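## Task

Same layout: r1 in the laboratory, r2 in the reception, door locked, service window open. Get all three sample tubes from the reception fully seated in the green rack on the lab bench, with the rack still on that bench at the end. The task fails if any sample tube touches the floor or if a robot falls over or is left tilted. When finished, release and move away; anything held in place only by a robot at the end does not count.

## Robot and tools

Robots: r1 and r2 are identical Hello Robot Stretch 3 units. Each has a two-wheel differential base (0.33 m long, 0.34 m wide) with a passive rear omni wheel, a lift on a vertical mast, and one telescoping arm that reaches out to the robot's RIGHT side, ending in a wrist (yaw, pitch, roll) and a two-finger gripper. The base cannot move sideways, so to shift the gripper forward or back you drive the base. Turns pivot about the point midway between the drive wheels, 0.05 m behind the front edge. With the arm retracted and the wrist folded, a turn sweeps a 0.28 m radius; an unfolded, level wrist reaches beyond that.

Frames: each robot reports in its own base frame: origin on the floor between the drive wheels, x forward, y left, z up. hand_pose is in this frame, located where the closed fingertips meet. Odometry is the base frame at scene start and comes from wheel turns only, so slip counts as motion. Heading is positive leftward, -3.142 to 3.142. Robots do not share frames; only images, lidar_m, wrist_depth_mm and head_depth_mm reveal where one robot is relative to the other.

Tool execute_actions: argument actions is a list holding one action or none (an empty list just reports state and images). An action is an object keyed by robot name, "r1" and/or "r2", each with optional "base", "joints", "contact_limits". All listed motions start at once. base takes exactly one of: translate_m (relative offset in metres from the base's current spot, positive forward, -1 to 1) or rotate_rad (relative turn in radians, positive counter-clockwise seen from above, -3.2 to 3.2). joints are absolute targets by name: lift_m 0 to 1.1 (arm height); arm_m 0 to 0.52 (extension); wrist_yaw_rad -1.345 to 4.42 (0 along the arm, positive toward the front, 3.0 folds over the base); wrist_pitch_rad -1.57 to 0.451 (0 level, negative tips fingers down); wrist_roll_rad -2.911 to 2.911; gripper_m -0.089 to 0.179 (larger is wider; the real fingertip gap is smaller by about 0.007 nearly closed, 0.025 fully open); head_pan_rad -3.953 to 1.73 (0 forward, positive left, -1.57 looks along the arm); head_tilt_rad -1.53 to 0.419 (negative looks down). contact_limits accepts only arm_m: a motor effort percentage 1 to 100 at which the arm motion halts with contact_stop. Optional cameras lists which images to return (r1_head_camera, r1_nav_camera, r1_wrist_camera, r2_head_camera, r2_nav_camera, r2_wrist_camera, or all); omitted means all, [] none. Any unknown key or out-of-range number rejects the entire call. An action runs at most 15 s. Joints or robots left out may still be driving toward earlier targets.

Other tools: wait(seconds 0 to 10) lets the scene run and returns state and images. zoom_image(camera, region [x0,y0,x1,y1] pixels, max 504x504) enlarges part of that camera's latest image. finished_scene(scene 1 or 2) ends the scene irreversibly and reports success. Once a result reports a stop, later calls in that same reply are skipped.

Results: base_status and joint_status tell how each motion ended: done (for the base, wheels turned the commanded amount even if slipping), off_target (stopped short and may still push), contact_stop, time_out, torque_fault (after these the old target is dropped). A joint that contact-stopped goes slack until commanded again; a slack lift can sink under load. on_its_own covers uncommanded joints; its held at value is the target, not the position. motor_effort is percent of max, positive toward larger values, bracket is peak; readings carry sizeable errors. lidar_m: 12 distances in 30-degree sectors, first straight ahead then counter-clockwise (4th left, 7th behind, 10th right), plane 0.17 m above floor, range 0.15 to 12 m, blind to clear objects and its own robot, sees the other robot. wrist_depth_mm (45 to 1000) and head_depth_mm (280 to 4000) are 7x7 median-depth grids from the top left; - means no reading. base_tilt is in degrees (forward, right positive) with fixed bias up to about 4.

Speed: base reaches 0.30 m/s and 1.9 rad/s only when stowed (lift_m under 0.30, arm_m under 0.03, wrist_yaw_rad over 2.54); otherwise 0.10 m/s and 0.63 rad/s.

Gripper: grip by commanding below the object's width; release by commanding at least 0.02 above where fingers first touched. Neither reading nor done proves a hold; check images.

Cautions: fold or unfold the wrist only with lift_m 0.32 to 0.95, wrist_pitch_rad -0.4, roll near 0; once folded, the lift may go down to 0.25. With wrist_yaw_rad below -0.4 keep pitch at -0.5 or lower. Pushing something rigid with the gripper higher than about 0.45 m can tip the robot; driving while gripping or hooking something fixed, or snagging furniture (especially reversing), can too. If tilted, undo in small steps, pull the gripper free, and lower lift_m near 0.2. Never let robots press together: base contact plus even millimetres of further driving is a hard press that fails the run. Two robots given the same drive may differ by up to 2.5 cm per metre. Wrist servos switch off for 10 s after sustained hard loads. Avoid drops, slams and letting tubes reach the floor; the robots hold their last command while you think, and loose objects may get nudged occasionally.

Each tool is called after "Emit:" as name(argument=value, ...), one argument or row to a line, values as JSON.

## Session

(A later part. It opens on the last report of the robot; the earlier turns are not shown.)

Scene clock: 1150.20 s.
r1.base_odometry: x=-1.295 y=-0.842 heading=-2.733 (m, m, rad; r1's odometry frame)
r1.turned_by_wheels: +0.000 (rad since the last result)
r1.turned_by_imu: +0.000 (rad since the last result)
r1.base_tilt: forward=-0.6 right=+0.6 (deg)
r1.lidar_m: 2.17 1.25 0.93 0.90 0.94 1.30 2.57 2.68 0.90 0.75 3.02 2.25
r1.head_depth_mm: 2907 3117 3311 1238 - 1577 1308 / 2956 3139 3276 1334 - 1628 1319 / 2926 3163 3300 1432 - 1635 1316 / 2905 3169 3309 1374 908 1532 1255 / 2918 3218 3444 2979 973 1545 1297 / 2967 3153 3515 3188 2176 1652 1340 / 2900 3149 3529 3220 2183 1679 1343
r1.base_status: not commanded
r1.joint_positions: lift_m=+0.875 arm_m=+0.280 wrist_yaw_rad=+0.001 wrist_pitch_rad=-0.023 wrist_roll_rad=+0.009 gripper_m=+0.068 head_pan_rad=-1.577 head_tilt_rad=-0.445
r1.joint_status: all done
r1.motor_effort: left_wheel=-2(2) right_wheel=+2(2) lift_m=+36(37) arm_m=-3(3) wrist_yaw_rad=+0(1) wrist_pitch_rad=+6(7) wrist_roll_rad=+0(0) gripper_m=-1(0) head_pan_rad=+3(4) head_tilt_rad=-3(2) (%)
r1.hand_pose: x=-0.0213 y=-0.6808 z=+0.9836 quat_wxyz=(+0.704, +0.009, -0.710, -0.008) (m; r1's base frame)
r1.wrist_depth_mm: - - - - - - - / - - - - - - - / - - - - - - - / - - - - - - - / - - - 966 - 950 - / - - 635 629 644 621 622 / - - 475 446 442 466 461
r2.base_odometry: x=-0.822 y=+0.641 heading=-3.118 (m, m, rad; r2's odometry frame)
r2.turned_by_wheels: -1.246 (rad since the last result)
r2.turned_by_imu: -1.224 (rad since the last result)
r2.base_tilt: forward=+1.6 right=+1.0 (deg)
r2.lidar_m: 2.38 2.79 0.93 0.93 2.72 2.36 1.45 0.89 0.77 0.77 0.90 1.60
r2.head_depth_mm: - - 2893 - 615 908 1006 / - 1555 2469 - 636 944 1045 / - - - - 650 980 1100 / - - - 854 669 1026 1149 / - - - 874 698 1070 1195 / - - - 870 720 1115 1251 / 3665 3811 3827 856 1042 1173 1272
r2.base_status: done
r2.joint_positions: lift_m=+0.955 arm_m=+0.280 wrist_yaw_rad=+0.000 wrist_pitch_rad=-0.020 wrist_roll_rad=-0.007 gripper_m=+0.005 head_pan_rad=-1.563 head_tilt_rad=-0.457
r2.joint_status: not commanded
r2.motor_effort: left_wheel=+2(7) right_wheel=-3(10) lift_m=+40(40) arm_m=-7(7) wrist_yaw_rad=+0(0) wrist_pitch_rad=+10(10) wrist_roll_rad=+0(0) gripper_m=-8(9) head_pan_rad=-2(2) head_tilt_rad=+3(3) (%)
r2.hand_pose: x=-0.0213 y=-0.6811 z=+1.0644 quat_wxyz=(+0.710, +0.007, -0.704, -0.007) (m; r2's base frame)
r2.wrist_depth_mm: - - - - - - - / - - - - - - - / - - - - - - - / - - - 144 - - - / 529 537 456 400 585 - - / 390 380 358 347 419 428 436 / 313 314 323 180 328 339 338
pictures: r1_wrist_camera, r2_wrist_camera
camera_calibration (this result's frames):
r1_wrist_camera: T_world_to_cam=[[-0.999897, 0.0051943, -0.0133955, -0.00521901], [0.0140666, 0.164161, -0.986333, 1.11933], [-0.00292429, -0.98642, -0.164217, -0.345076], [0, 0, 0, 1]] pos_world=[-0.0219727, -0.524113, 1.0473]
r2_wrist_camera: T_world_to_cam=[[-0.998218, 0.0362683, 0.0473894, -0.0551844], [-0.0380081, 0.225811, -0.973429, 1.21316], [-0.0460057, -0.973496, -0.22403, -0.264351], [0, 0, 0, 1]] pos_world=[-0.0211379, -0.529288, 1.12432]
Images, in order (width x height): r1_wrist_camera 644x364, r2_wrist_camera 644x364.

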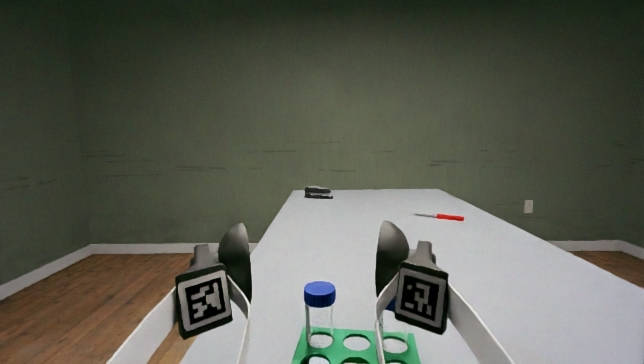

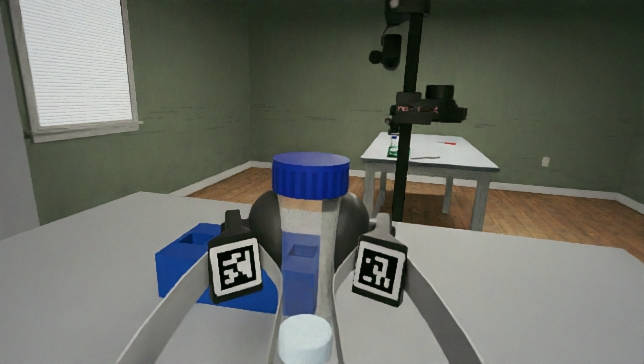

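Emit:
execute_actions(
  actions=[
    {"r2": {"base": {"translate_m": 0.004}, "joints": {"arm_m": 0.487, "lift_m": 0.94}}, "r1": {"base": {"rotate_rad": -1.591}, "joints": {"gripper_m": 0.09, "head_pan_rad": -3.14}}},
  ],
  cameras=["r1_head_camera", "r2_wrist_camera"],
)

Emit:
zoom_image(
  camera="r1_head_camera",
  region=[290, 100, 470, 260],
)

Scene clock: 1158.67 s.
r1.base_odometry: x=-1.295 y=-0.842 heading=+1.959 (m, m, rad; r1's odometry frame)
r1.turned_by_wheels: -1.591 (rad since the last result)
r1.turned_by_imu: -1.627 (rad since the last result)
r1.base_tilt: forward=-0.6 right=+0.6 (deg)
r1.lidar_m: 0.75 3.13 2.26 2.17 1.30 0.94 0.90 0.93 1.25 2.57 2.65 0.90
r1.head_depth_mm: - - - 919 1059 - - / - - - 929 1059 - - / - - - 933 1060 1149 - / - - 1272 945 1055 1189 1292 / - 1697 2680 958 1061 1188 1298 / - - - 969 1065 1190 1293 / - - - 978 1068 1192 1314
r1.base_status: done
r1.joint_positions: lift_m=+0.875 arm_m=+0.280 wrist_yaw_rad=+0.001 wrist_pitch_rad=-0.023 wrist_roll_rad=+0.009 gripper_m=+0.090 head_pan_rad=-3.133 head_tilt_rad=-0.445
r1.joint_status: all done
r1.motor_effort: left_wheel=+2(7) right_wheel=-3(9) lift_m=+35(36) arm_m=-3(4) wrist_yaw_rad=+0(0) wrist_pitch_rad=+6(6) wrist_roll_rad=+0(0) gripper_m=+1(75) head_pan_rad=-2(36) head_tilt_rad=-3(3) (%)
r1.hand_pose: x=-0.0213 y=-0.6808 z=+0.9836 quat_wxyz=(+0.704, +0.009, -0.710, -0.008) (m; r1's base frame)
r1.wrist_depth_mm: - - - - - - - / - - - - - - - / - - - - - - - / - - - - - - - / - - - - - - - / - - - - - - - / - - - - - - -
r2.base_odometry: x=-0.826 y=+0.641 heading=-3.118 (m, m, rad; r2's odometry frame)
r2.turned_by_wheels: +0.000 (rad since the last result)
r2.turned_by_imu: +0.001 (rad since the last result)
r2.base_tilt: forward=+1.7 right=+1.0 (deg)
r2.lidar_m: 2.38 2.79 0.93 0.93 2.74 2.37 1.45 0.89 0.77 0.77 0.90 1.59
r2.head_depth_mm: - - 3266 - - 924 1010 / - - 2495 863 658 943 1053 / - - - 856 677 981 1102 / - - - 846 695 1026 1147 / - - - 878 699 1067 1209 / - - - 871 718 1122 1238 / 3588 3856 3854 859 1041 1177 1274
r2.base_status: done
r2.joint_positions: lift_m=+0.940 arm_m=+0.487 wrist_yaw_rad=+0.000 wrist_pitch_rad=-0.020 wrist_roll_rad=-0.007 gripper_m=+0.005 head_pan_rad=-1.563 head_tilt_rad=-0.457
r2.joint_status: all done
r2.motor_effort: left_wheel=+2(6) right_wheel=-3(5) lift_m=+31(34) arm_m=+5(6) wrist_yaw_rad=-1(0) wrist_pitch_rad=+10(9) wrist_roll_rad=+0(0) gripper_m=-8(8) head_pan_rad=-3(3) head_tilt_rad=+4(3) (%)
r2.hand_pose: x=-0.0213 y=-0.8873 z=+1.0497 quat_wxyz=(+0.710, +0.007, -0.704, -0.007) (m; r2's base frame)
r2.wrist_depth_mm: - - - - - - - / - - - - - - - / - - - - - - 911 / - - - 144 - - - / 532 502 - - - - - / 364 375 348 367 394 399 - / 294 223 226 181 306 313 315
pictures: r1_head_camera (sideways: a quarter turn clockwise sets it upright), r2_wrist_camera
camera_calibration (this result's frames):
r1_head_camera: T_world_to_cam=[[0.443402, -0.00430307, -0.896312, 1.18516], [0.0364943, -0.999073, 0.02285, -0.0272062], [-0.895579, -0.042842, -0.442834, 0.53903], [0, 0, 0, 1]] pos_world=[-0.0417672, 0.00101205, 1.3016]
r2_wrist_camera: T_world_to_cam=[[-0.998218, 0.036263, 0.0473896, -0.0470106], [-0.0380093, 0.225817, -0.973428, 1.24544], [-0.0460007, -0.973495, -0.224036, -0.468445], [0, 0, 0, 1]] pos_world=[-0.0211373, -0.735564, 1.10962]
Images, in order (width x height): r1_head_camera 896x504, r2_wrist_camera 644x364.

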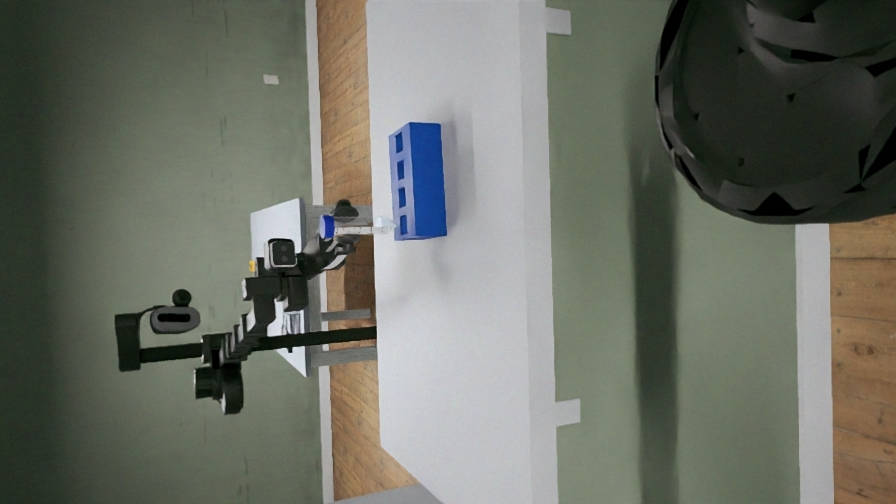

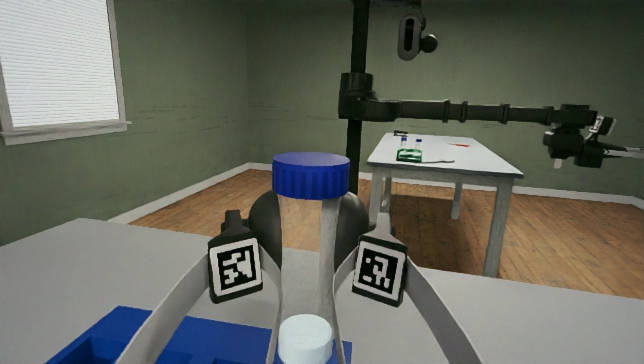

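Region (290, 100, 470, 260) of r1_head_camera's 896x504 image, scaled by 2.800, with more detail than that image has.

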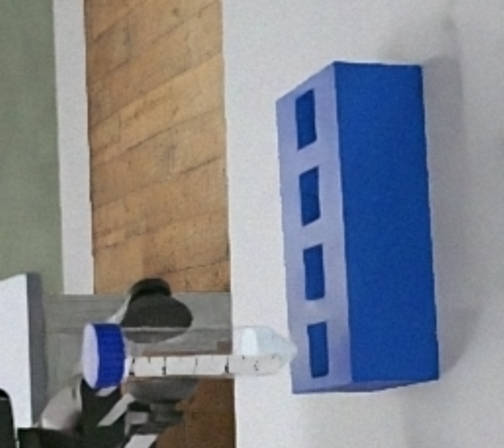

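Emit:
execute_actions(
  actions=[
    {"r2": {"joints": {"lift_m": 0.882}}, "r1": {"base": {"translate_m": -0.10}, "joints": {"head_pan_rad": -1.57}}},
  ],
  cameras=["r2_wrist_camera"],
)

Emit:
execute_actions(
  actions=[
    {"r2": {"joints": {"gripper_m": 0.09}}, "r1": {"base": {"rotate_rad": -0.6}}},
  ],
  cameras=["r2_wrist_camera"],
)

Emit:
execute_actions(
  actions=[
    {"r2": {"joints": {"arm_m": 0.26}}, "r1": {"base": {"rotate_rad": -0.94}, "joints": {"lift_m": 0.872}}},
  ],
  cameras=["r2_wrist_camera", "r1_wrist_camera"],
)

Scene clock: 1169.63 s.
r1.base_odometry: x=-1.257 y=-0.934 heading=+1.960 (m, m, rad; r1's odometry frame)
r1.turned_by_wheels: +0.000 (rad since the last result)
r1.turned_by_imu: +0.000 (rad since the last result)
r1.base_tilt: forward=-0.6 right=+0.5 (deg)
r1.lidar_m: 0.86 3.12 2.27 2.17 1.16 0.83 0.80 0.83 1.11 2.57 2.66 0.98
r1.head_depth_mm: 2128 2297 2284 2339 - 1561 1309 / 2199 2392 2586 2832 - 1611 1314 / 2198 2379 2606 2787 - 1626 1319 / 2179 2382 2545 2766 2112 1631 1321 / 2198 2366 2582 2808 2189 1661 1341 / 2192 2427 2576 2838 2180 1660 1334 / 2191 2382 2563 2793 2209 1671 1341
r1.base_status: done
r1.joint_positions: lift_m=+0.875 arm_m=+0.280 wrist_yaw_rad=+0.001 wrist_pitch_rad=-0.023 wrist_roll_rad=+0.009 gripper_m=+0.090 head_pan_rad=-1.577 head_tilt_rad=-0.445
r1.joint_status: all done
r1.motor_effort: left_wheel=+2(3) right_wheel=-3(9) lift_m=+36(36) arm_m=-3(3) wrist_yaw_rad=+0(1) wrist_pitch_rad=+6(6) wrist_roll_rad=+0(0) gripper_m=+0(0) head_pan_rad=+2(37) head_tilt_rad=-2(3) (%)
r1.hand_pose: x=-0.0213 y=-0.6808 z=+0.9836 quat_wxyz=(+0.704, +0.009, -0.710, -0.008) (m; r1's base frame)
r1.wrist_depth_mm: - - - - - - 863 / - - - - - - 868 / - - - - - - 873 / - - - - - - 909 / - - - - - - 911 / - - - - - - 912 / - - - - - - 924
r2.base_odometry: x=-0.826 y=+0.641 heading=-3.118 (m, m, rad; r2's odometry frame)
r2.turned_by_wheels: +0.000 (rad since the last result)
r2.turned_by_imu: +0.001 (rad since the last result)
r2.base_tilt: forward=+1.7 right=+1.1 (deg)
r2.lidar_m: 2.39 2.79 0.93 0.93 2.74 2.36 1.45 0.89 0.77 0.77 0.91 1.59
r2.head_depth_mm: - - 3648 931 - - 1047 / - - 3812 - 628 947 1052 / - 1449 - 811 677 981 1099 / - - - 823 698 1025 1157 / - - - 881 695 1068 1209 / - - - 868 722 1115 1241 / 3622 3771 3858 857 1044 1175 1282
r2.base_status: not commanded
r2.joint_positions: lift_m=+0.882 arm_m=+0.487 wrist_yaw_rad=+0.000 wrist_pitch_rad=-0.020 wrist_roll_rad=-0.007 gripper_m=+0.005 head_pan_rad=-1.563 head_tilt_rad=-0.457
r2.joint_status: all done
r2.motor_effort: left_wheel=+2(2) right_wheel=-3(3) lift_m=+30(31) arm_m=+5(5) wrist_yaw_rad=-1(0) wrist_pitch_rad=+10(10) wrist_roll_rad=+0(0) gripper_m=-9(8) head_pan_rad=-3(3) head_tilt_rad=+4(3) (%)
r2.hand_pose: x=-0.0213 y=-0.8873 z=+0.9917 quat_wxyz=(+0.710, +0.007, -0.704, -0.007) (m; r2's base frame)
r2.wrist_depth_mm: - - - - - - - / - - - - - - - / - - - - - - 791 / - - - 144 - - - / 360 365 395 350 393 - - / 183 189 177 185 284 288 294 / 142 140 143 150 222 227 230
pictures: r2_wrist_camera
camera_calibration (this result's frames):
r2_wrist_camera: T_world_to_cam=[[-0.998218, 0.0362629, 0.0473897, -0.0442622], [-0.0380095, 0.225817, -0.973428, 1.18898], [-0.0460007, -0.973495, -0.224036, -0.481439], [0, 0, 0, 1]] pos_world=[-0.0211373, -0.735565, 1.05162]
Images, in order (width x height): r2_wrist_camera 644x364.

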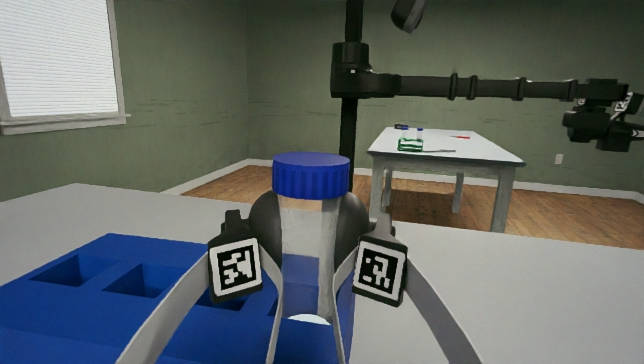

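Scene clock: 1171.60 s.
r1.base_odometry: x=-1.257 y=-0.934 heading=+1.360 (m, m, rad; r1's odometry frame)
r1.turned_by_wheels: -0.600 (rad since the last result)
r1.turned_by_imu: -0.614 (rad since the last result)
r1.base_tilt: forward=-0.6 right=+0.5 (deg)
r1.lidar_m: 0.98 0.85 0.86 2.33 2.17 1.26 0.86 0.80 0.81 1.04 2.22 2.62
r1.head_depth_mm: 809 857 916 973 - 1210 1228 / 898 960 1033 1104 - 1344 1316 / 1011 1092 1189 1275 - 1516 1323 / 1160 1261 1390 1541 1811 1636 1319 / 1335 1458 1632 1870 2025 1659 1331 / 1584 1789 2092 2460 2170 1654 1338 / 2004 2305 2492 2705 2218 1657 1338
r1.base_status: done
r1.joint_positions: lift_m=+0.875 arm_m=+0.280 wrist_yaw_rad=+0.001 wrist_pitch_rad=-0.023 wrist_roll_rad=+0.009 gripper_m=+0.090 head_pan_rad=-1.577 head_tilt_rad=-0.445
r1.joint_status: not commanded
r1.motor_effort: left_wheel=+2(7) right_wheel=-3(10) lift_m=+36(35) arm_m=-3(3) wrist_yaw_rad=+0(1) wrist_pitch_rad=+6(6) wrist_roll_rad=+0(0) gripper_m=+1(1) head_pan_rad=+3(3) head_tilt_rad=-1(2) (%)
r1.hand_pose: x=-0.0213 y=-0.6808 z=+0.9836 quat_wxyz=(+0.704, +0.009, -0.710, -0.008) (m; r1's base frame)
r1.wrist_depth_mm: - - - 770 561 443 368 / - - - 783 578 453 372 / - - - 803 586 455 377 / - - - 832 592 468 381 / - - - 854 629 471 386 / - - - 862 678 467 390 / - - - 898 634 465 393
r2.base_odometry: x=-0.826 y=+0.641 heading=-3.118 (m, m, rad; r2's odometry frame)
r2.turned_by_wheels: +0.000 (rad since the last result)
r2.turned_by_imu: +0.000 (rad since the last result)
r2.base_tilt: forward=+1.7 right=+1.1 (deg)
r2.lidar_m: 2.38 2.79 0.93 0.93 2.73 2.36 1.45 0.89 0.77 0.77 0.91 1.60
r2.head_depth_mm: - - 3747 931 - - 1048 / - - 3772 - 628 945 1048 / - - - 812 675 983 1100 / - - - 842 697 1030 1152 / - - - 875 696 1068 1209 / - - - 868 719 1117 1237 / 3659 3820 3864 860 1041 1170 1277
r2.base_status: not commanded
r2.joint_positions: lift_m=+0.882 arm_m=+0.487 wrist_yaw_rad=+0.000 wrist_pitch_rad=-0.020 wrist_roll_rad=-0.007 gripper_m=+0.090 head_pan_rad=-1.563 head_tilt_rad=-0.457
r2.joint_status: all done
r2.motor_effort: left_wheel=+2(2) right_wheel=-3(3) lift_m=+31(31) arm_m=+5(5) wrist_yaw_rad=+0(0) wrist_pitch_rad=+10(10) wrist_roll_rad=+0(0) gripper_m=+0(80) head_pan_rad=-2(3) head_tilt_rad=+3(3) (%)
r2.hand_pose: x=-0.0213 y=-0.8873 z=+0.9916 quat_wxyz=(+0.710, +0.008, -0.704, -0.007) (m; r2's base frame)
r2.wrist_depth_mm: - - - - - - - / - - - - - - - / - - - - - - 588 / - - - 143 - - - / 357 368 373 354 417 - - / 183 180 191 187 269 298 294 / - 141 143 151 223 224 229
pictures: r2_wrist_camera
camera_calibration (this result's frames):
r2_wrist_camera: T_world_to_cam=[[-0.998218, 0.0362458, 0.0474044, -0.0442878], [-0.0380093, 0.226204, -0.973338, 1.18913], [-0.0460025, -0.973405, -0.224423, -0.48099], [0, 0, 0, 1]] pos_world=[-0.0211375, -0.73558, 1.05158]
Images, in order (width x height): r2_wrist_camera 644x364.

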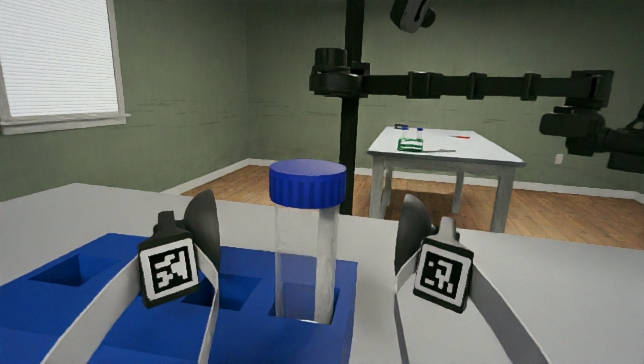

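Scene clock: 1174.50 s.
r1.base_odometry: x=-1.257 y=-0.934 heading=+0.420 (m, m, rad; r1's odometry frame)
r1.turned_by_wheels: -0.940 (rad since the last result)
r1.turned_by_imu: -0.961 (rad since the last result)
r1.base_tilt: forward=-0.6 right=+0.5 (deg)
r1.lidar_m: 2.57 2.68 0.98 0.85 3.07 2.25 2.17 1.14 0.83 0.80 0.83 1.13
r1.head_depth_mm: - - - 918 - 1037 1175 / - - - 992 - 1033 1176 / - - - 891 - 1040 1177 / - - 3025 952 723 1039 1184 / - 1670 1830 960 725 1042 1186 / - - - 971 732 1049 1196 / - - - 982 704 1048 1193
r1.base_status: done
r1.joint_positions: lift_m=+0.872 arm_m=+0.280 wrist_yaw_rad=+0.001 wrist_pitch_rad=-0.023 wrist_roll_rad=+0.009 gripper_m=+0.090 head_pan_rad=-1.577 head_tilt_rad=-0.445
r1.joint_status: all done
r1.motor_effort: left_wheel=+2(8) right_wheel=-3(10) lift_m=+30(31) arm_m=-3(3) wrist_yaw_rad=+0(0) wrist_pitch_rad=+6(6) wrist_roll_rad=+0(0) gripper_m=+0(0) head_pan_rad=+4(3) head_tilt_rad=-3(3) (%)
r1.hand_pose: x=-0.0213 y=-0.6808 z=+0.9809 quat_wxyz=(+0.704, +0.009, -0.710, -0.008) (m; r1's base frame)
r1.wrist_depth_mm: - - - - - - - / - - - - - - - / - - - - - - - / - - - - - - - / 513 510 527 318 348 479 470 / 330 339 324 290 291 315 313 / 244 236 241 238 232 236 234
r2.base_odometry: x=-0.826 y=+0.641 heading=-3.118 (m, m, rad; r2's odometry frame)
r2.turned_by_wheels: +0.000 (rad since the last result)
r2.turned_by_imu: +0.001 (rad since the last result)
r2.base_tilt: forward=+1.7 right=+1.0 (deg)
r2.lidar_m: 2.39 2.79 0.93 0.93 2.73 2.36 1.45 0.89 0.77 0.77 0.90 1.60
r2.head_depth_mm: - - 3712 929 - - 1032 / - - 3723 976 - 954 1051 / - 1652 1758 1010 - 988 1097 / - - - 874 - 1036 1151 / - - - 875 696 1065 1200 / - - - 869 721 1119 1253 / 3651 3792 3834 857 1045 1176 1276
r2.base_status: not commanded
r2.joint_positions: lift_m=+0.882 arm_m=+0.260 wrist_yaw_rad=+0.000 wrist_pitch_rad=-0.020 wrist_roll_rad=-0.007 gripper_m=+0.090 head_pan_rad=-1.563 head_tilt_rad=-0.457
r2.joint_status: all done
r2.motor_effort: left_wheel=+2(3) right_wheel=-3(3) lift_m=+31(31) arm_m=-7(7) wrist_yaw_rad=-1(1) wrist_pitch_rad=+10(10) wrist_roll_rad=+0(0) gripper_m=+0(0) head_pan_rad=-3(2) head_tilt_rad=+3(3) (%)
r2.hand_pose: x=-0.0213 y=-0.6610 z=+0.9916 quat_wxyz=(+0.710, +0.008, -0.704, -0.007) (m; r2's base frame)
r2.wrist_depth_mm: - - - - - - - / - - - - - - - / - - - 762 - - - / 525 559 399 548 - - - / 357 365 354 356 417 405 413 / 268 276 275 282 269 300 295 / 221 215 218 221 224 226 231
pictures: r1_wrist_camera, r2_wrist_camera
camera_calibration (this result's frames):
r1_wrist_camera: T_world_to_cam=[[-0.999897, 0.00519447, -0.0133961, -0.0052558], [0.0140672, 0.164161, -0.986333, 1.11657], [-0.00292436, -0.98642, -0.164217, -0.345536], [0, 0, 0, 1]] pos_world=[-0.0219728, -0.524115, 1.0445]
r2_wrist_camera: T_world_to_cam=[[-0.998218, 0.0362459, 0.0474043, -0.0524894], [-0.0380091, 0.226204, -0.973338, 1.13795], [-0.0460026, -0.973405, -0.224423, -0.260727], [0, 0, 0, 1]] pos_world=[-0.0211375, -0.5093, 1.05158]
Images, in order (width x height): r1_wrist_camera 644x364, r2_wrist_camera 644x364.

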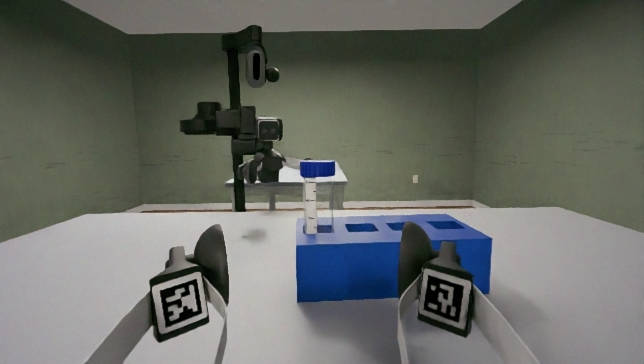

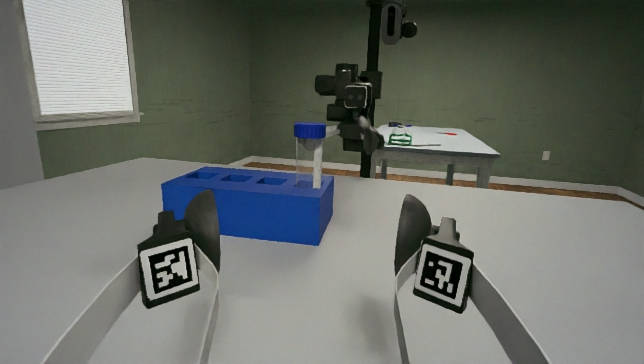

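Emit:
execute_actions(
  actions=[],
  cameras=["r1_wrist_camera", "r1_head_camera"],
)

Scene clock: 1182.33 s.
r1.base_odometry: x=-1.257 y=-0.934 heading=+0.420 (m, m, rad; r1's odometry frame)
r1.turned_by_wheels: +0.000 (rad since the last result)
r1.turned_by_imu: +0.000 (rad since the last result)
r1.base_tilt: forward=-0.6 right=+0.5 (deg)
r1.lidar_m: 2.57 2.67 0.98 0.86 3.09 2.25 2.16 1.13 0.83 0.80 0.83 1.13
r1.head_depth_mm: - - - 922 - 1047 1178 / - - - 988 - 1037 1185 / - - - 895 - 1036 1188 / - - 3037 953 721 1043 1182 / - 1668 1825 965 726 1047 1191 / - - - 977 730 1048 1194 / - - - 985 706 1043 1195
r1.base_status: done
r1.joint_positions: lift_m=+0.872 arm_m=+0.280 wrist_yaw_rad=+0.001 wrist_pitch_rad=-0.023 wrist_roll_rad=+0.009 gripper_m=+0.090 head_pan_rad=-1.577 head_tilt_rad=-0.445
r1.joint_status: all done
r1.motor_effort: left_wheel=+2(8) right_wheel=-3(10) lift_m=+30(31) arm_m=-3(3) wrist_yaw_rad=+0(0) wrist_pitch_rad=+6(6) wrist_roll_rad=+0(0) gripper_m=+0(0) head_pan_rad=+3(3) head_tilt_rad=-3(3) (%)
r1.hand_pose: x=-0.0213 y=-0.6808 z=+0.9809 quat_wxyz=(+0.704, +0.009, -0.710, -0.008) (m; r1's base frame)
r1.wrist_depth_mm: - - - - - - - / - - - - - - - / - - - - - - - / - - - - - - - / 513 500 525 319 346 473 474 / 331 341 323 289 292 313 313 / 244 236 240 240 232 234 234
r2.base_odometry: x=-0.826 y=+0.641 heading=-3.118 (m, m, rad; r2's odometry frame)
r2.turned_by_wheels: +0.000 (rad since the last result)
r2.turned_by_imu: +0.001 (rad since the last result)
r2.base_tilt: forward=+1.7 right=+1.0 (deg)
r2.lidar_m: 2.39 2.79 0.93 0.93 2.73 2.37 1.46 0.89 0.77 0.77 0.90 1.60
r2.head_depth_mm: - - 3709 932 - - 1027 / - - 3711 975 - 953 1046 / - 1641 1740 1011 - 985 1094 / - - - 875 - 1032 1157 / - - - 872 698 1067 1211 / - - - 871 719 1123 1248 / 3621 3878 3890 860 1039 1170 1276
r2.base_status: not commanded
r2.joint_positions: lift_m=+0.882 arm_m=+0.260 wrist_yaw_rad=+0.000 wrist_pitch_rad=-0.020 wrist_roll_rad=-0.007 gripper_m=+0.090 head_pan_rad=-1.563 head_tilt_rad=-0.457
r2.joint_status: all done
r2.motor_effort: left_wheel=+2(3) right_wheel=-3(3) lift_m=+31(31) arm_m=-6(7) wrist_yaw_rad=+0(1) wrist_pitch_rad=+10(10) wrist_roll_rad=+0(0) gripper_m=+0(0) head_pan_rad=-3(2) head_tilt_rad=+3(3) (%)
r2.hand_pose: x=-0.0213 y=-0.6610 z=+0.9916 quat_wxyz=(+0.710, +0.008, -0.704, -0.007) (m; r2's base frame)
r2.wrist_depth_mm: - - - - - - - / - - - - - - - / - - - 748 - - - / 531 563 401 551 - - - / 356 364 355 354 416 404 411 / 267 275 275 280 269 299 297 / 221 214 219 221 223 227 230
pictures: r1_head_camera (sideways: a quarter turn clockwise sets it upright), r1_wrist_camera
camera_calibration (this result's frames):
r1_head_camera: T_world_to_cam=[[0.0108147, 0.443292, -0.896312, 1.1878], [0.999501, 0.0218172, 0.02285, -0.0330805], [0.0296843, -0.896112, -0.442834, 0.533386], [0, 0, 0, 1]] pos_world=[0.00438507, -0.0478472, 1.3016]
r1_wrist_camera: T_world_to_cam=[[-0.999897, 0.00519441, -0.0133961, -0.00525583], [0.0140672, 0.164161, -0.986333, 1.11657], [-0.0029243, -0.98642, -0.164217, -0.345536], [0, 0, 0, 1]] pos_world=[-0.0219728, -0.524115, 1.0445]
Images, in order (width x height): r1_head_camera 896x504, r1_wrist_camera 644x364.

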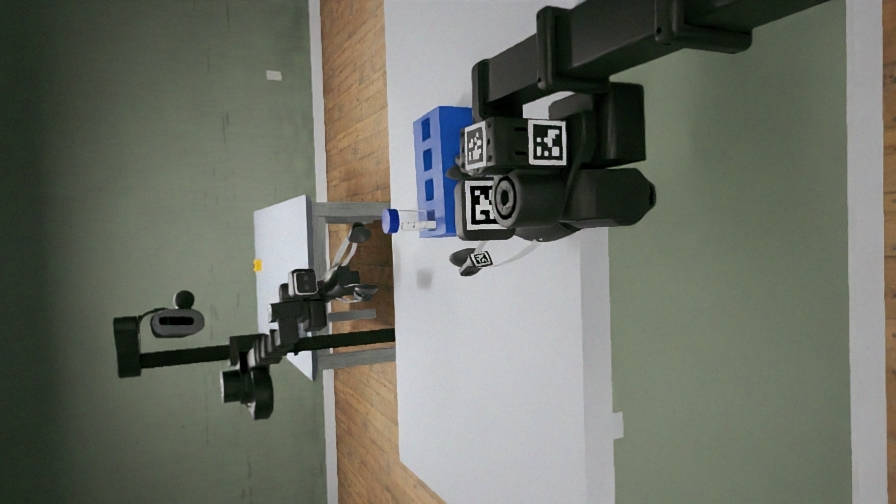

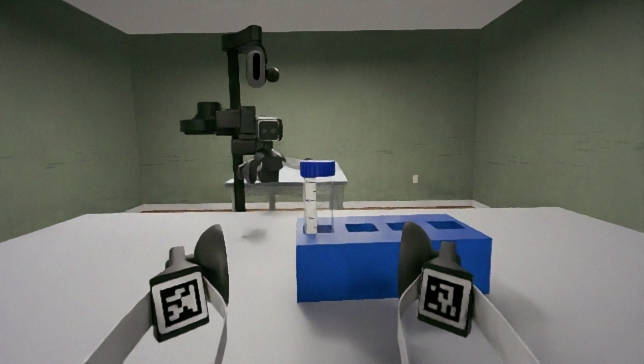

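Emit:
execute_actions(
  actions=[
    {"r1": {"joints": {"arm_m": 0.447}}},
  ],
  cameras=["r1_wrist_camera"],
)

Scene clock: 1186.20 s.
r1.base_odometry: x=-1.257 y=-0.934 heading=+0.420 (m, m, rad; r1's odometry frame)
r1.turned_by_wheels: +0.000 (rad since the last result)
r1.turned_by_imu: +0.000 (rad since the last result)
r1.base_tilt: forward=-0.6 right=+0.5 (deg)
r1.lidar_m: 2.57 2.66 0.98 0.86 3.08 2.25 2.17 1.14 0.83 0.80 0.83 1.13
r1.head_depth_mm: - - - 924 - 1063 1175 / - - - 1102 709 1034 1179 / - - - - 716 1036 1180 / - - 3021 890 722 1042 1180 / - 1684 1812 963 726 1047 1187 / - - - 970 732 1045 1187 / - - - 988 703 1044 1188
r1.base_status: not commanded
r1.joint_positions: lift_m=+0.872 arm_m=+0.447 wrist_yaw_rad=+0.001 wrist_pitch_rad=-0.023 wrist_roll_rad=+0.009 gripper_m=+0.090 head_pan_rad=-1.577 head_tilt_rad=-0.445
r1.joint_status: all done
r1.motor_effort: left_wheel=+2(2) right_wheel=-3(3) lift_m=+31(30) arm_m=+4(4) wrist_yaw_rad=-1(0) wrist_pitch_rad=+6(6) wrist_roll_rad=+0(0) gripper_m=-1(1) head_pan_rad=+3(3) head_tilt_rad=-4(3) (%)
r1.hand_pose: x=-0.0213 y=-0.8474 z=+0.9809 quat_wxyz=(+0.704, +0.009, -0.710, -0.008) (m; r1's base frame)
r1.wrist_depth_mm: - - - - - - - / - - - - - - - / - - 582 - - - - / - - 530 - - - - / - - - 440 - 473 468 / 326 337 323 204 203 201 312 / 243 236 239 152 147 149 149
r2.base_odometry: x=-0.826 y=+0.641 heading=-3.118 (m, m, rad; r2's odometry frame)
r2.turned_by_wheels: +0.000 (rad since the last result)
r2.turned_by_imu: +0.001 (rad since the last result)
r2.base_tilt: forward=+1.7 right=+1.0 (deg)
r2.lidar_m: 2.39 2.79 0.93 0.93 2.73 2.36 1.46 0.88 0.77 0.77 0.90 1.59
r2.head_depth_mm: - - 3656 930 - - 1030 / - - 3745 970 - 953 1047 / - 1669 1788 967 - 990 1096 / - - 1145 872 - 1028 1154 / - - - 876 693 1067 1210 / - - - 868 719 1121 1248 / 3638 3802 3885 858 1046 1179 1274
r2.base_status: not commanded
r2.joint_positions: lift_m=+0.882 arm_m=+0.260 wrist_yaw_rad=+0.000 wrist_pitch_rad=-0.020 wrist_roll_rad=-0.007 gripper_m=+0.090 head_pan_rad=-1.563 head_tilt_rad=-0.457
r2.joint_status: not commanded
r2.motor_effort: left_wheel=+2(2) right_wheel=-3(3) lift_m=+31(31) arm_m=-7(6) wrist_yaw_rad=+0(0) wrist_pitch_rad=+10(10) wrist_roll_rad=+0(0) gripper_m=+0(0) head_pan_rad=-3(3) head_tilt_rad=+3(3) (%)
r2.hand_pose: x=-0.0213 y=-0.6610 z=+0.9916 quat_wxyz=(+0.710, +0.008, -0.704, -0.007) (m; r2's base frame)
r2.wrist_depth_mm: - - - - - - - / - - - - - - - / - - - 507 - - - / 528 556 388 498 - - - / 357 364 356 353 414 402 414 / 267 275 274 279 268 299 298 / 221 214 218 221 224 227 230
pictures: r1_wrist_camera
camera_calibration (this result's frames):
r1_wrist_camera: T_world_to_cam=[[-0.999897, 0.0051944, -0.013396, -0.00439094], [0.0140671, 0.164161, -0.986333, 1.14391], [-0.0029243, -0.98642, -0.164217, -0.509794], [0, 0, 0, 1]] pos_world=[-0.0219728, -0.690634, 1.0445]
Images, in order (width x height): r1_wrist_camera 644x364.

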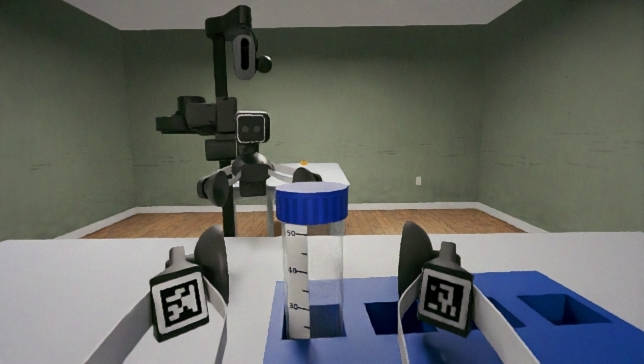

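Emit:
execute_actions(
  actions=[
    {"r1": {"joints": {"gripper_m": 0.005}}},
  ],
  cameras=["r1_wrist_camera"],
)

Emit:
execute_actions(
  actions=[
    {"r1": {"joints": {"lift_m": 0.94}}},
  ],
  cameras=["r1_wrist_camera"],
)

Scene clock: 1189.60 s.
r1.base_odometry: x=-1.257 y=-0.934 heading=+0.420 (m, m, rad; r1's odometry frame)
r1.turned_by_wheels: +0.000 (rad since the last result)
r1.turned_by_imu: +0.000 (rad since the last result)
r1.base_tilt: forward=-0.5 right=+0.6 (deg)
r1.lidar_m: 2.57 2.67 0.98 0.86 3.07 2.25 2.17 1.14 0.83 0.80 0.83 1.13
r1.head_depth_mm: - - - 924 - 1057 1168 / - - - 1095 710 1042 1172 / - - - - 710 1038 1184 / - - 3034 950 718 1040 1182 / - 1668 1821 959 724 1043 1187 / - - - 976 731 1052 1192 / - - - 981 703 1053 1190
r1.base_status: not commanded
r1.joint_positions: lift_m=+0.872 arm_m=+0.447 wrist_yaw_rad=+0.001 wrist_pitch_rad=-0.023 wrist_roll_rad=+0.009 gripper_m=+0.006 head_pan_rad=-1.577 head_tilt_rad=-0.445
r1.joint_status: all done
r1.motor_effort: left_wheel=+2(2) right_wheel=-3(3) lift_m=+30(30) arm_m=+4(4) wrist_yaw_rad=+0(0) wrist_pitch_rad=+6(6) wrist_roll_rad=+0(0) gripper_m=-12(85) head_pan_rad=+4(3) head_tilt_rad=-2(3) (%)
r1.hand_pose: x=-0.0213 y=-0.8474 z=+0.9809 quat_wxyz=(+0.704, +0.009, -0.710, -0.008) (m; r1's base frame)
r1.wrist_depth_mm: - - - - - - - / - - - - - - - / - - 573 - - - - / - - 530 506 - - - / - - - 401 - 476 469 / 329 325 336 182 210 201 311 / 243 243 227 152 144 150 149
r2.base_odometry: x=-0.826 y=+0.641 heading=-3.118 (m, m, rad; r2's odometry frame)
r2.turned_by_wheels: +0.000 (rad since the last result)
r2.turned_by_imu: +0.001 (rad since the last result)
r2.base_tilt: forward=+1.7 right=+1.1 (deg)
r2.lidar_m: 2.38 2.79 0.93 0.93 2.74 2.36 1.45 0.89 0.77 0.77 0.90 1.60
r2.head_depth_mm: - - 3705 933 - - 1032 / - - 3774 967 - 952 1049 / - 1652 1824 1008 - 988 1101 / - - 1129 873 - 1032 1150 / - - - 875 698 1070 1209 / - - - 872 720 1117 1245 / 3625 3785 3836 857 1049 1176 1278
r2.base_status: not commanded
r2.joint_positions: lift_m=+0.882 arm_m=+0.260 wrist_yaw_rad=+0.000 wrist_pitch_rad=-0.020 wrist_roll_rad=-0.007 gripper_m=+0.090 head_pan_rad=-1.563 head_tilt_rad=-0.457
r2.joint_status: not commanded
r2.motor_effort: left_wheel=+2(2) right_wheel=-3(3) lift_m=+31(31) arm_m=-7(7) wrist_yaw_rad=-1(0) wrist_pitch_rad=+10(10) wrist_roll_rad=+0(0) gripper_m=+0(0) head_pan_rad=-3(2) head_tilt_rad=+2(3) (%)
r2.hand_pose: x=-0.0213 y=-0.6610 z=+0.9916 quat_wxyz=(+0.710, +0.008, -0.704, -0.007) (m; r2's base frame)
r2.wrist_depth_mm: - - - - - - - / - - - - - - - / - - - 514 - - - / 528 560 405 408 - - - / 357 363 353 353 414 406 412 / 267 276 275 282 272 299 296 / 221 215 218 221 224 227 231
pictures: r1_wrist_camera
camera_calibration (this result's frames):
r1_wrist_camera: T_world_to_cam=[[-0.999897, 0.0051897, -0.0133972, -0.00439256], [0.0140675, 0.164161, -0.986333, 1.14391], [-0.00291948, -0.98642, -0.164217, -0.509794], [0, 0, 0, 1]] pos_world=[-0.0219724, -0.690634, 1.0445]
Images, in order (width x height): r1_wrist_camera 644x364.

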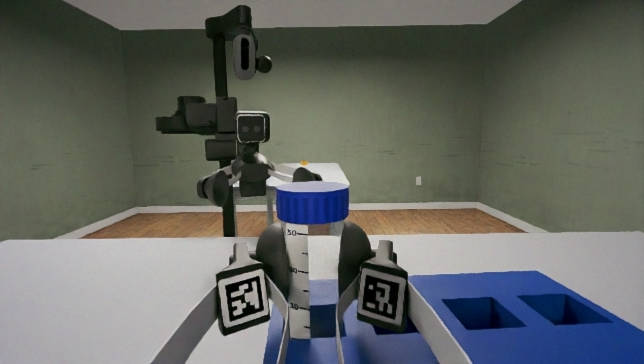

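Scene clock: 1191.07 s.
r1.base_odometry: x=-1.257 y=-0.934 heading=+0.420 (m, m, rad; r1's odometry frame)
r1.turned_by_wheels: +0.000 (rad since the last result)
r1.turned_by_imu: +0.000 (rad since the last result)
r1.base_tilt: forward=-0.6 right=+0.5 (deg)
r1.lidar_m: 2.58 2.68 0.98 0.86 3.08 2.25 2.17 1.14 0.83 0.80 0.83 1.13
r1.head_depth_mm: - - - - 814 1031 1179 / - - - 826 703 1040 1181 / - - - 833 713 1039 1182 / - - 2991 899 720 1041 1182 / - 1685 1822 965 724 1046 1190 / - - - 974 731 1046 1190 / - - - 986 705 1047 1191
r1.base_status: not commanded
r1.joint_positions: lift_m=+0.940 arm_m=+0.447 wrist_yaw_rad=+0.001 wrist_pitch_rad=-0.023 wrist_roll_rad=+0.009 gripper_m=+0.006 head_pan_rad=-1.577 head_tilt_rad=-0.445
r1.joint_status: all done
r1.motor_effort: left_wheel=+2(2) right_wheel=-3(3) lift_m=+37(40) arm_m=+5(4) wrist_yaw_rad=-1(0) wrist_pitch_rad=+7(6) wrist_roll_rad=+0(0) gripper_m=-10(11) head_pan_rad=+2(4) head_tilt_rad=-2(3) (%)
r1.hand_pose: x=-0.0213 y=-0.8474 z=+1.0486 quat_wxyz=(+0.704, +0.009, -0.710, -0.008) (m; r1's base frame)
r1.wrist_depth_mm: - - - - - - - / - - - - - - - / - - - - - - - / - - 586 - - - - / - - 498 154 - - - / 481 480 - 283 - 463 457 / 357 354 336 322 331 346 342
r2.base_odometry: x=-0.826 y=+0.641 heading=-3.118 (m, m, rad; r2's odometry frame)
r2.turned_by_wheels: +0.000 (rad since the last result)
r2.turned_by_imu: +0.000 (rad since the last result)
r2.base_tilt: forward=+1.6 right=+1.1 (deg)
r2.lidar_m: 2.39 2.79 0.93 0.93 2.73 2.37 1.46 0.89 0.77 0.77 0.90 1.59
r2.head_depth_mm: - - 3654 931 - - 1032 / - - 3772 969 - 955 1051 / - 1610 1842 1011 - 988 1101 / - - - 874 - 1032 1148 / - - - 875 696 1070 1206 / - - - 869 722 1120 1239 / 3613 3743 3819 860 1042 1170 1282
r2.base_status: not commanded
r2.joint_positions: lift_m=+0.882 arm_m=+0.260 wrist_yaw_rad=+0.000 wrist_pitch_rad=-0.020 wrist_roll_rad=-0.007 gripper_m=+0.090 head_pan_rad=-1.563 head_tilt_rad=-0.457
r2.joint_status: not commanded
r2.motor_effort: left_wheel=+3(2) right_wheel=-3(3) lift_m=+31(31) arm_m=-6(7) wrist_yaw_rad=+0(0) wrist_pitch_rad=+10(10) wrist_roll_rad=+0(0) gripper_m=+0(1) head_pan_rad=-3(2) head_tilt_rad=+3(3) (%)
r2.hand_pose: x=-0.0213 y=-0.6610 z=+0.9916 quat_wxyz=(+0.710, +0.008, -0.704, -0.007) (m; r2's base frame)
r2.wrist_depth_mm: - - - - - - - / - - - 386 - - - / - - - - - - - / 528 559 399 547 - - - / 357 366 353 355 419 399 412 / 266 276 273 281 269 302 294 / 221 214 218 220 225 227 230
pictures: r1_wrist_camera
camera_calibration (this result's frames):
r1_wrist_camera: T_world_to_cam=[[-0.999897, 0.00519408, -0.0133956, -0.00348356], [0.0140669, 0.164253, -0.986318, 1.2108], [-0.00292274, -0.986405, -0.16431, -0.498555], [0, 0, 0, 1]] pos_world=[-0.0219726, -0.690637, 1.11227]
Images, in order (width x height): r1_wrist_camera 644x364.

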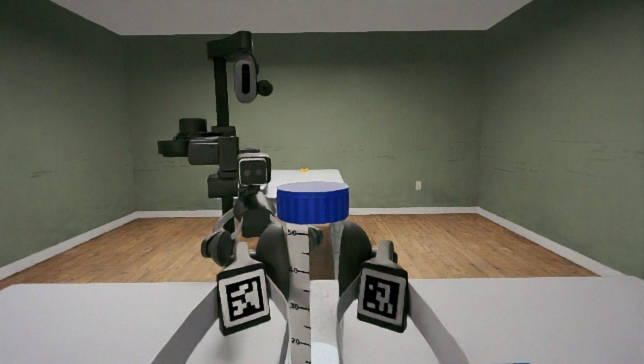

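Emit:
execute_actions(
  actions=[
    {"r1": {"base": {"rotate_rad": 1.54}, "joints": {"arm_m": 0.28}}},
  ],
  cameras=["r1_wrist_camera"],
)

Emit:
execute_actions(
  actions=[
    {"r1": {"base": {"translate_m": 0.10}, "joints": {"lift_m": 0.825}}},
  ],
  cameras=["r1_wrist_camera"],
)

Emit:
execute_actions(
  actions=[
    {"r1": {"base": {"rotate_rad": 1.55}, "joints": {"arm_m": 0.32}}},
  ],
  cameras=["r1_wrist_camera", "r1_head_camera"],
)

Scene clock: 1201.87 s.
r1.base_odometry: x=-1.257 y=-0.934 heading=+1.960 (m, m, rad; r1's odometry frame)
r1.turned_by_wheels: +1.540 (rad since the last result)
r1.turned_by_imu: +1.576 (rad since the last result)
r1.base_tilt: forward=-0.6 right=+0.4 (deg)
r1.lidar_m: 0.85 3.11 2.26 2.17 1.15 0.83 0.80 0.83 1.12 2.57 2.66 0.98
r1.head_depth_mm: 2162 2281 2295 - 2019 1622 1300 / 2211 2362 2590 - 1988 1621 1315 / 2168 2357 2566 - 1979 1629 1319 / 2198 2376 2589 2771 2114 1637 1331 / 2186 2369 2599 2771 2144 1643 1327 / 2214 2379 2558 2788 2167 1664 1338 / 2196 2349 2583 2823 2206 1668 1342
r1.base_status: done
r1.joint_positions: lift_m=+0.940 arm_m=+0.280 wrist_yaw_rad=+0.001 wrist_pitch_rad=-0.023 wrist_roll_rad=+0.009 gripper_m=+0.006 head_pan_rad=-1.577 head_tilt_rad=-0.445
r1.joint_status: all done
r1.motor_effort: left_wheel=-2(6) right_wheel=+2(9) lift_m=+36(36) arm_m=-3(5) wrist_yaw_rad=+0(0) wrist_pitch_rad=+6(6) wrist_roll_rad=+0(0) gripper_m=-9(9) head_pan_rad=+3(3) head_tilt_rad=-2(3) (%)
r1.hand_pose: x=-0.0213 y=-0.6808 z=+1.0486 quat_wxyz=(+0.704, +0.009, -0.710, -0.008) (m; r1's base frame)
r1.wrist_depth_mm: - - - - - - 866 / - - - - - - 871 / - - - - - - 878 / - - - - - - 894 / - - - 154 - - 920 / - - - - - - 908 / - - - - - - 925
r2.base_odometry: x=-0.826 y=+0.641 heading=-3.118 (m, m, rad; r2's odometry frame)
r2.turned_by_wheels: +0.000 (rad since the last result)
r2.turned_by_imu: +0.001 (rad since the last result)
r2.base_tilt: forward=+1.7 right=+1.1 (deg)
r2.lidar_m: 2.38 2.78 0.93 0.93 2.73 2.36 1.45 0.89 0.77 0.77 0.90 1.60
r2.head_depth_mm: - - 3688 930 - - 1028 / - - 3730 970 - 956 1051 / - 1469 3676 1011 - 988 1095 / - - - 874 - 1032 1151 / - - - 877 696 1070 1212 / - - - 868 720 1124 1254 / 3535 3870 3871 855 1042 1174 1278
r2.base_status: not commanded
r2.joint_positions: lift_m=+0.882 arm_m=+0.260 wrist_yaw_rad=+0.000 wrist_pitch_rad=-0.020 wrist_roll_rad=-0.007 gripper_m=+0.090 head_pan_rad=-1.563 head_tilt_rad=-0.457
r2.joint_status: not commanded
r2.motor_effort: left_wheel=+2(2) right_wheel=-3(3) lift_m=+31(31) arm_m=-7(7) wrist_yaw_rad=-1(0) wrist_pitch_rad=+10(10) wrist_roll_rad=+0(0) gripper_m=+0(0) head_pan_rad=-3(3) head_tilt_rad=+3(3) (%)
r2.hand_pose: x=-0.0213 y=-0.6610 z=+0.9916 quat_wxyz=(+0.710, +0.008, -0.704, -0.007) (m; r2's base frame)
r2.wrist_depth_mm: - - - - - - - / - - - - - - - / - - - - - - - / 525 554 399 549 - - - / 359 364 356 354 420 401 412 / 266 275 275 280 269 298 297 / 220 215 217 221 224 226 231
pictures: r1_wrist_camera
camera_calibration (this result's frames):
r1_wrist_camera: T_world_to_cam=[[-0.999897, 0.0052213, -0.0133966, -0.00433584], [0.0140724, 0.164255, -0.986318, 1.18345], [-0.00294941, -0.986404, -0.164311, -0.334303], [0, 0, 0, 1]] pos_world=[-0.0219754, -0.524123, 1.11227]
Images, in order (width x height): r1_wrist_camera 644x364.

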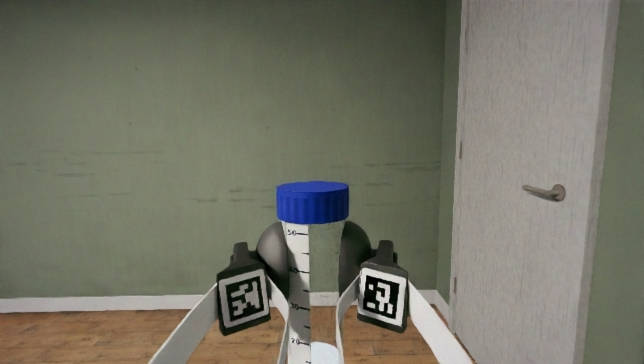

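Scene clock: 1204.33 s.
r1.base_odometry: x=-1.295 y=-0.842 heading=+1.960 (m, m, rad; r1's odometry frame)
r1.turned_by_wheels: +0.000 (rad since the last result)
r1.turned_by_imu: +0.000 (rad since the last result)
r1.base_tilt: forward=-0.6 right=+0.5 (deg)
r1.lidar_m: 0.76 3.12 2.26 2.17 1.30 0.94 0.90 0.93 1.25 2.57 2.65 0.90
r1.head_depth_mm: 2187 2356 2504 2649 2194 - 1270 / 2177 2350 2560 2740 - 1562 1312 / 2195 2372 2582 2717 - 1575 1320 / 2201 2394 2597 2793 2130 1646 1336 / 2195 2365 2589 2772 2183 1654 1343 / 2190 2366 2604 2782 2180 1651 1345 / 2172 2378 2590 2800 2171 1673 1344
r1.base_status: done
r1.joint_positions: lift_m=+0.825 arm_m=+0.280 wrist_yaw_rad=+0.001 wrist_pitch_rad=-0.023 wrist_roll_rad=+0.009 gripper_m=+0.006 head_pan_rad=-1.577 head_tilt_rad=-0.445
r1.joint_status: all done
r1.motor_effort: left_wheel=-2(4) right_wheel=+2(7) lift_m=+30(34) arm_m=-3(3) wrist_yaw_rad=+0(1) wrist_pitch_rad=+6(6) wrist_roll_rad=+0(0) gripper_m=-10(11) head_pan_rad=+3(3) head_tilt_rad=-2(4) (%)
r1.hand_pose: x=-0.0213 y=-0.6808 z=+0.9338 quat_wxyz=(+0.704, +0.009, -0.710, -0.008) (m; r1's base frame)
r1.wrist_depth_mm: - - - - - - 985 / - - - - - - - / - - - - - - - / - - - - - - - / - - - 154 - - - / - - - - - - - / - - - - - - -
r2.base_odometry: x=-0.826 y=+0.641 heading=-3.118 (m, m, rad; r2's odometry frame)
r2.turned_by_wheels: +0.000 (rad since the last result)
r2.turned_by_imu: +0.000 (rad since the last result)
r2.base_tilt: forward=+1.6 right=+1.0 (deg)
r2.lidar_m: 2.39 2.79 0.93 0.93 2.73 2.37 1.45 0.89 0.77 0.77 0.90 1.59
r2.head_depth_mm: - - 3686 932 - - 1030 / - - 3742 973 - 953 1052 / - - 2602 1011 - 993 1099 / - - - 879 - 1030 1151 / - - - 877 698 1070 1207 / - - - 869 720 1119 1243 / 3624 3854 3838 857 1043 1176 1276
r2.base_status: not commanded
r2.joint_positions: lift_m=+0.882 arm_m=+0.260 wrist_yaw_rad=+0.000 wrist_pitch_rad=-0.020 wrist_roll_rad=-0.007 gripper_m=+0.090 head_pan_rad=-1.563 head_tilt_rad=-0.457
r2.joint_status: not commanded
r2.motor_effort: left_wheel=+1(2) right_wheel=-3(3) lift_m=+31(31) arm_m=-7(7) wrist_yaw_rad=-1(1) wrist_pitch_rad=+10(10) wrist_roll_rad=+0(0) gripper_m=-1(0) head_pan_rad=-3(3) head_tilt_rad=+3(3) (%)
r2.hand_pose: x=-0.0213 y=-0.6610 z=+0.9916 quat_wxyz=(+0.710, +0.008, -0.704, -0.007) (m; r2's base frame)
r2.wrist_depth_mm: - - - - - - - / - - - - - - - / - - - - - - - / 526 561 400 543 - - - / 359 369 353 355 418 402 408 / 268 275 274 280 270 300 297 / 220 215 218 220 223 226 230
pictures: r1_wrist_camera
camera_calibration (this result's frames):
r1_wrist_camera: T_world_to_cam=[[-0.999897, 0.00522143, -0.0133964, -0.00587381], [0.0140722, 0.164255, -0.986318, 1.07023], [-0.00294956, -0.986404, -0.164311, -0.353162], [0, 0, 0, 1]] pos_world=[-0.0219754, -0.524119, 0.997476]
Images, in order (width x height): r1_wrist_camera 644x364.

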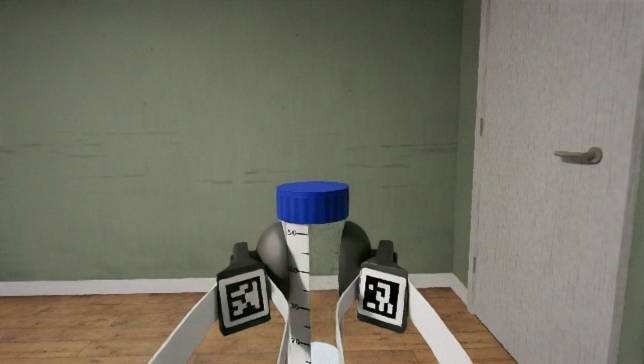

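Scene clock: 1207.73 s.
r1.base_odometry: x=-1.295 y=-0.842 heading=-2.774 (m, m, rad; r1's odometry frame)
r1.turned_by_wheels: +1.550 (rad since the last result)
r1.turned_by_imu: +1.585 (rad since the last result)
r1.base_tilt: forward=-0.6 right=+0.5 (deg)
r1.lidar_m: 2.17 1.31 0.94 0.90 0.93 1.25 2.57 2.65 0.90 0.76 3.15 2.28
r1.head_depth_mm: 2923 3150 3437 1235 943 - 1271 / 2943 3189 3382 1260 - 1588 1305 / 2886 3221 3329 1353 - 1605 1326 / 2925 3164 3313 1284 926 1590 1293 / 2908 3177 3354 1483 909 1004 1266 / 2913 3153 3427 3158 2194 1655 1345 / 2912 3168 3446 3220 2195 1671 1349
r1.base_status: done
r1.joint_positions: lift_m=+0.825 arm_m=+0.320 wrist_yaw_rad=+0.001 wrist_pitch_rad=-0.023 wrist_roll_rad=+0.009 gripper_m=+0.006 head_pan_rad=-1.577 head_tilt_rad=-0.445
r1.joint_status: all done
r1.motor_effort: left_wheel=-2(6) right_wheel=+2(8) lift_m=+31(30) arm_m=+4(5) wrist_yaw_rad=+0(1) wrist_pitch_rad=+6(6) wrist_roll_rad=+0(0) gripper_m=-11(10) head_pan_rad=+4(4) head_tilt_rad=-3(3) (%)
r1.hand_pose: x=-0.0213 y=-0.7204 z=+0.9338 quat_wxyz=(+0.704, +0.009, -0.710, -0.008) (m; r1's base frame)
r1.wrist_depth_mm: - - - - - - - / - - - - - - - / - - - - - - - / - - - - - - - / - - - 154 781 775 - / - - 551 246 534 515 508 / - - 354 267 367 364 379
r2.base_odometry: x=-0.826 y=+0.641 heading=-3.118 (m, m, rad; r2's odometry frame)
r2.turned_by_wheels: +0.000 (rad since the last result)
r2.turned_by_imu: +0.001 (rad since the last result)
r2.base_tilt: forward=+1.7 right=+1.0 (deg)
r2.lidar_m: 2.39 2.79 0.93 0.93 2.74 2.36 1.46 0.89 0.77 0.77 0.90 1.59
r2.head_depth_mm: - - 3683 929 - - 1029 / - 1545 2481 972 - 952 1052 / - - - 1015 - 991 1098 / - - - 872 - 1036 1142 / - - - 877 697 1069 1211 / - - - 868 719 1119 1244 / 3634 3780 3865 855 1046 1174 1277
r2.base_status: not commanded
r2.joint_positions: lift_m=+0.882 arm_m=+0.260 wrist_yaw_rad=+0.000 wrist_pitch_rad=-0.020 wrist_roll_rad=-0.007 gripper_m=+0.090 head_pan_rad=-1.563 head_tilt_rad=-0.457
r2.joint_status: not commanded
r2.motor_effort: left_wheel=+2(2) right_wheel=-3(3) lift_m=+31(31) arm_m=-7(7) wrist_yaw_rad=-1(0) wrist_pitch_rad=+10(10) wrist_roll_rad=+0(0) gripper_m=+1(0) head_pan_rad=-3(2) head_tilt_rad=+3(3) (%)
r2.hand_pose: x=-0.0213 y=-0.6610 z=+0.9916 quat_wxyz=(+0.710, +0.008, -0.704, -0.007) (m; r2's base frame)
r2.wrist_depth_mm: - - - - - - - / - - - - - - - / - - - - - - - / 523 550 401 555 - - - / 358 365 356 353 418 402 411 / 267 274 274 279 268 299 294 / 221 214 217 222 224 226 230
pictures: r1_head_camera (sideways: a quarter turn clockwise sets it upright), r1_wrist_camera
camera_calibration (this result's frames):
r1_head_camera: T_world_to_cam=[[0.0107824, 0.443292, -0.896312, 1.1878], [0.999499, 0.0218902, 0.02285, -0.0330805], [0.0297496, -0.89611, -0.442834, 0.533386], [0, 0, 0, 1]] pos_world=[0.00438856, -0.0478474, 1.3016]
r1_wrist_camera: T_world_to_cam=[[-0.999897, 0.005227, -0.0133975, -0.00566368], [0.0140743, 0.164254, -0.986318, 1.07672], [-0.00295488, -0.986404, -0.164311, -0.392174], [0, 0, 0, 1]] pos_world=[-0.021976, -0.563669, 0.997476]
Images, in order (width x height): r1_head_camera 896x504, r1_wrist_camera 644x364.

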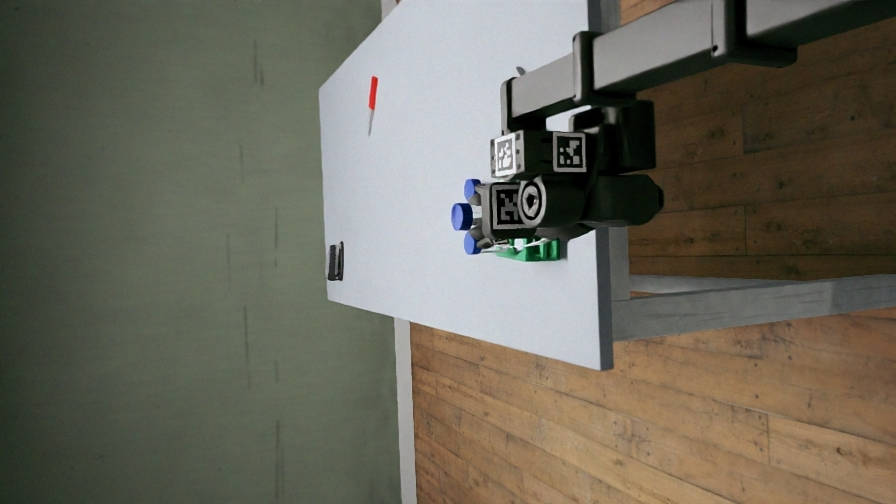

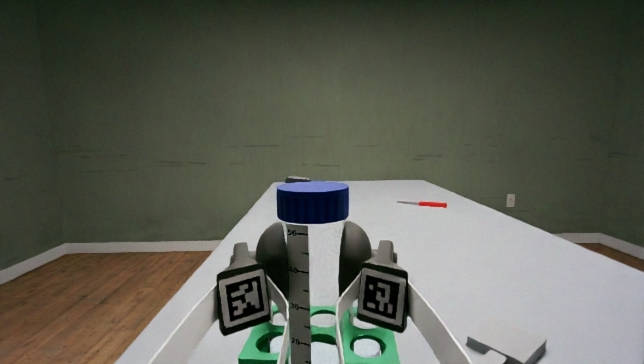

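Emit:
zoom_image(
  camera="r1_wrist_camera",
  region=[200, 264, 440, 364],
)

Emit:
zoom_image(
  camera="r1_head_camera",
  region=[420, 150, 600, 290],
)

Region (200, 264, 440, 364) of r1_wrist_camera's 644x364 image, scaled by 2.100; it fills the top 210 rows of this view, and the rest is white.

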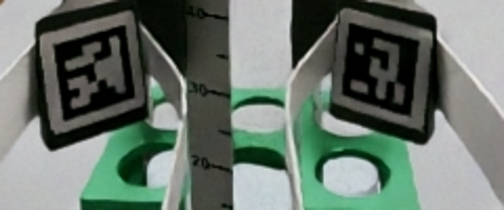

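Region (420, 150, 600, 290) of r1_head_camera's 896x504 image, scaled by 2.800, with more detail than that image has.

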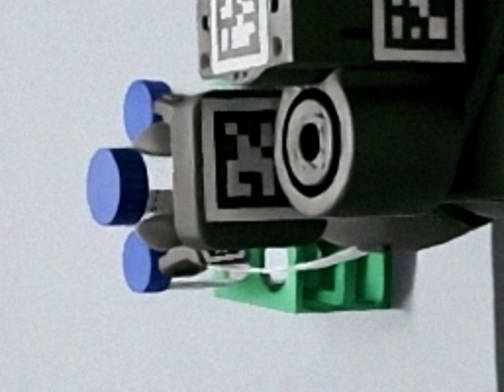

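Emit:
zoom_image(
  camera="r1_wrist_camera",
  region=[230, 294, 410, 364],
)

Region (230, 294, 410, 364) of r1_wrist_camera's 644x364 image, scaled by 2.800.

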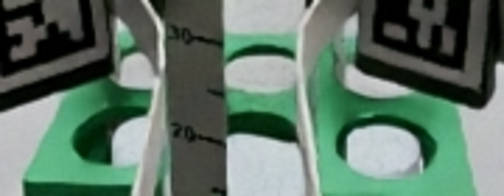

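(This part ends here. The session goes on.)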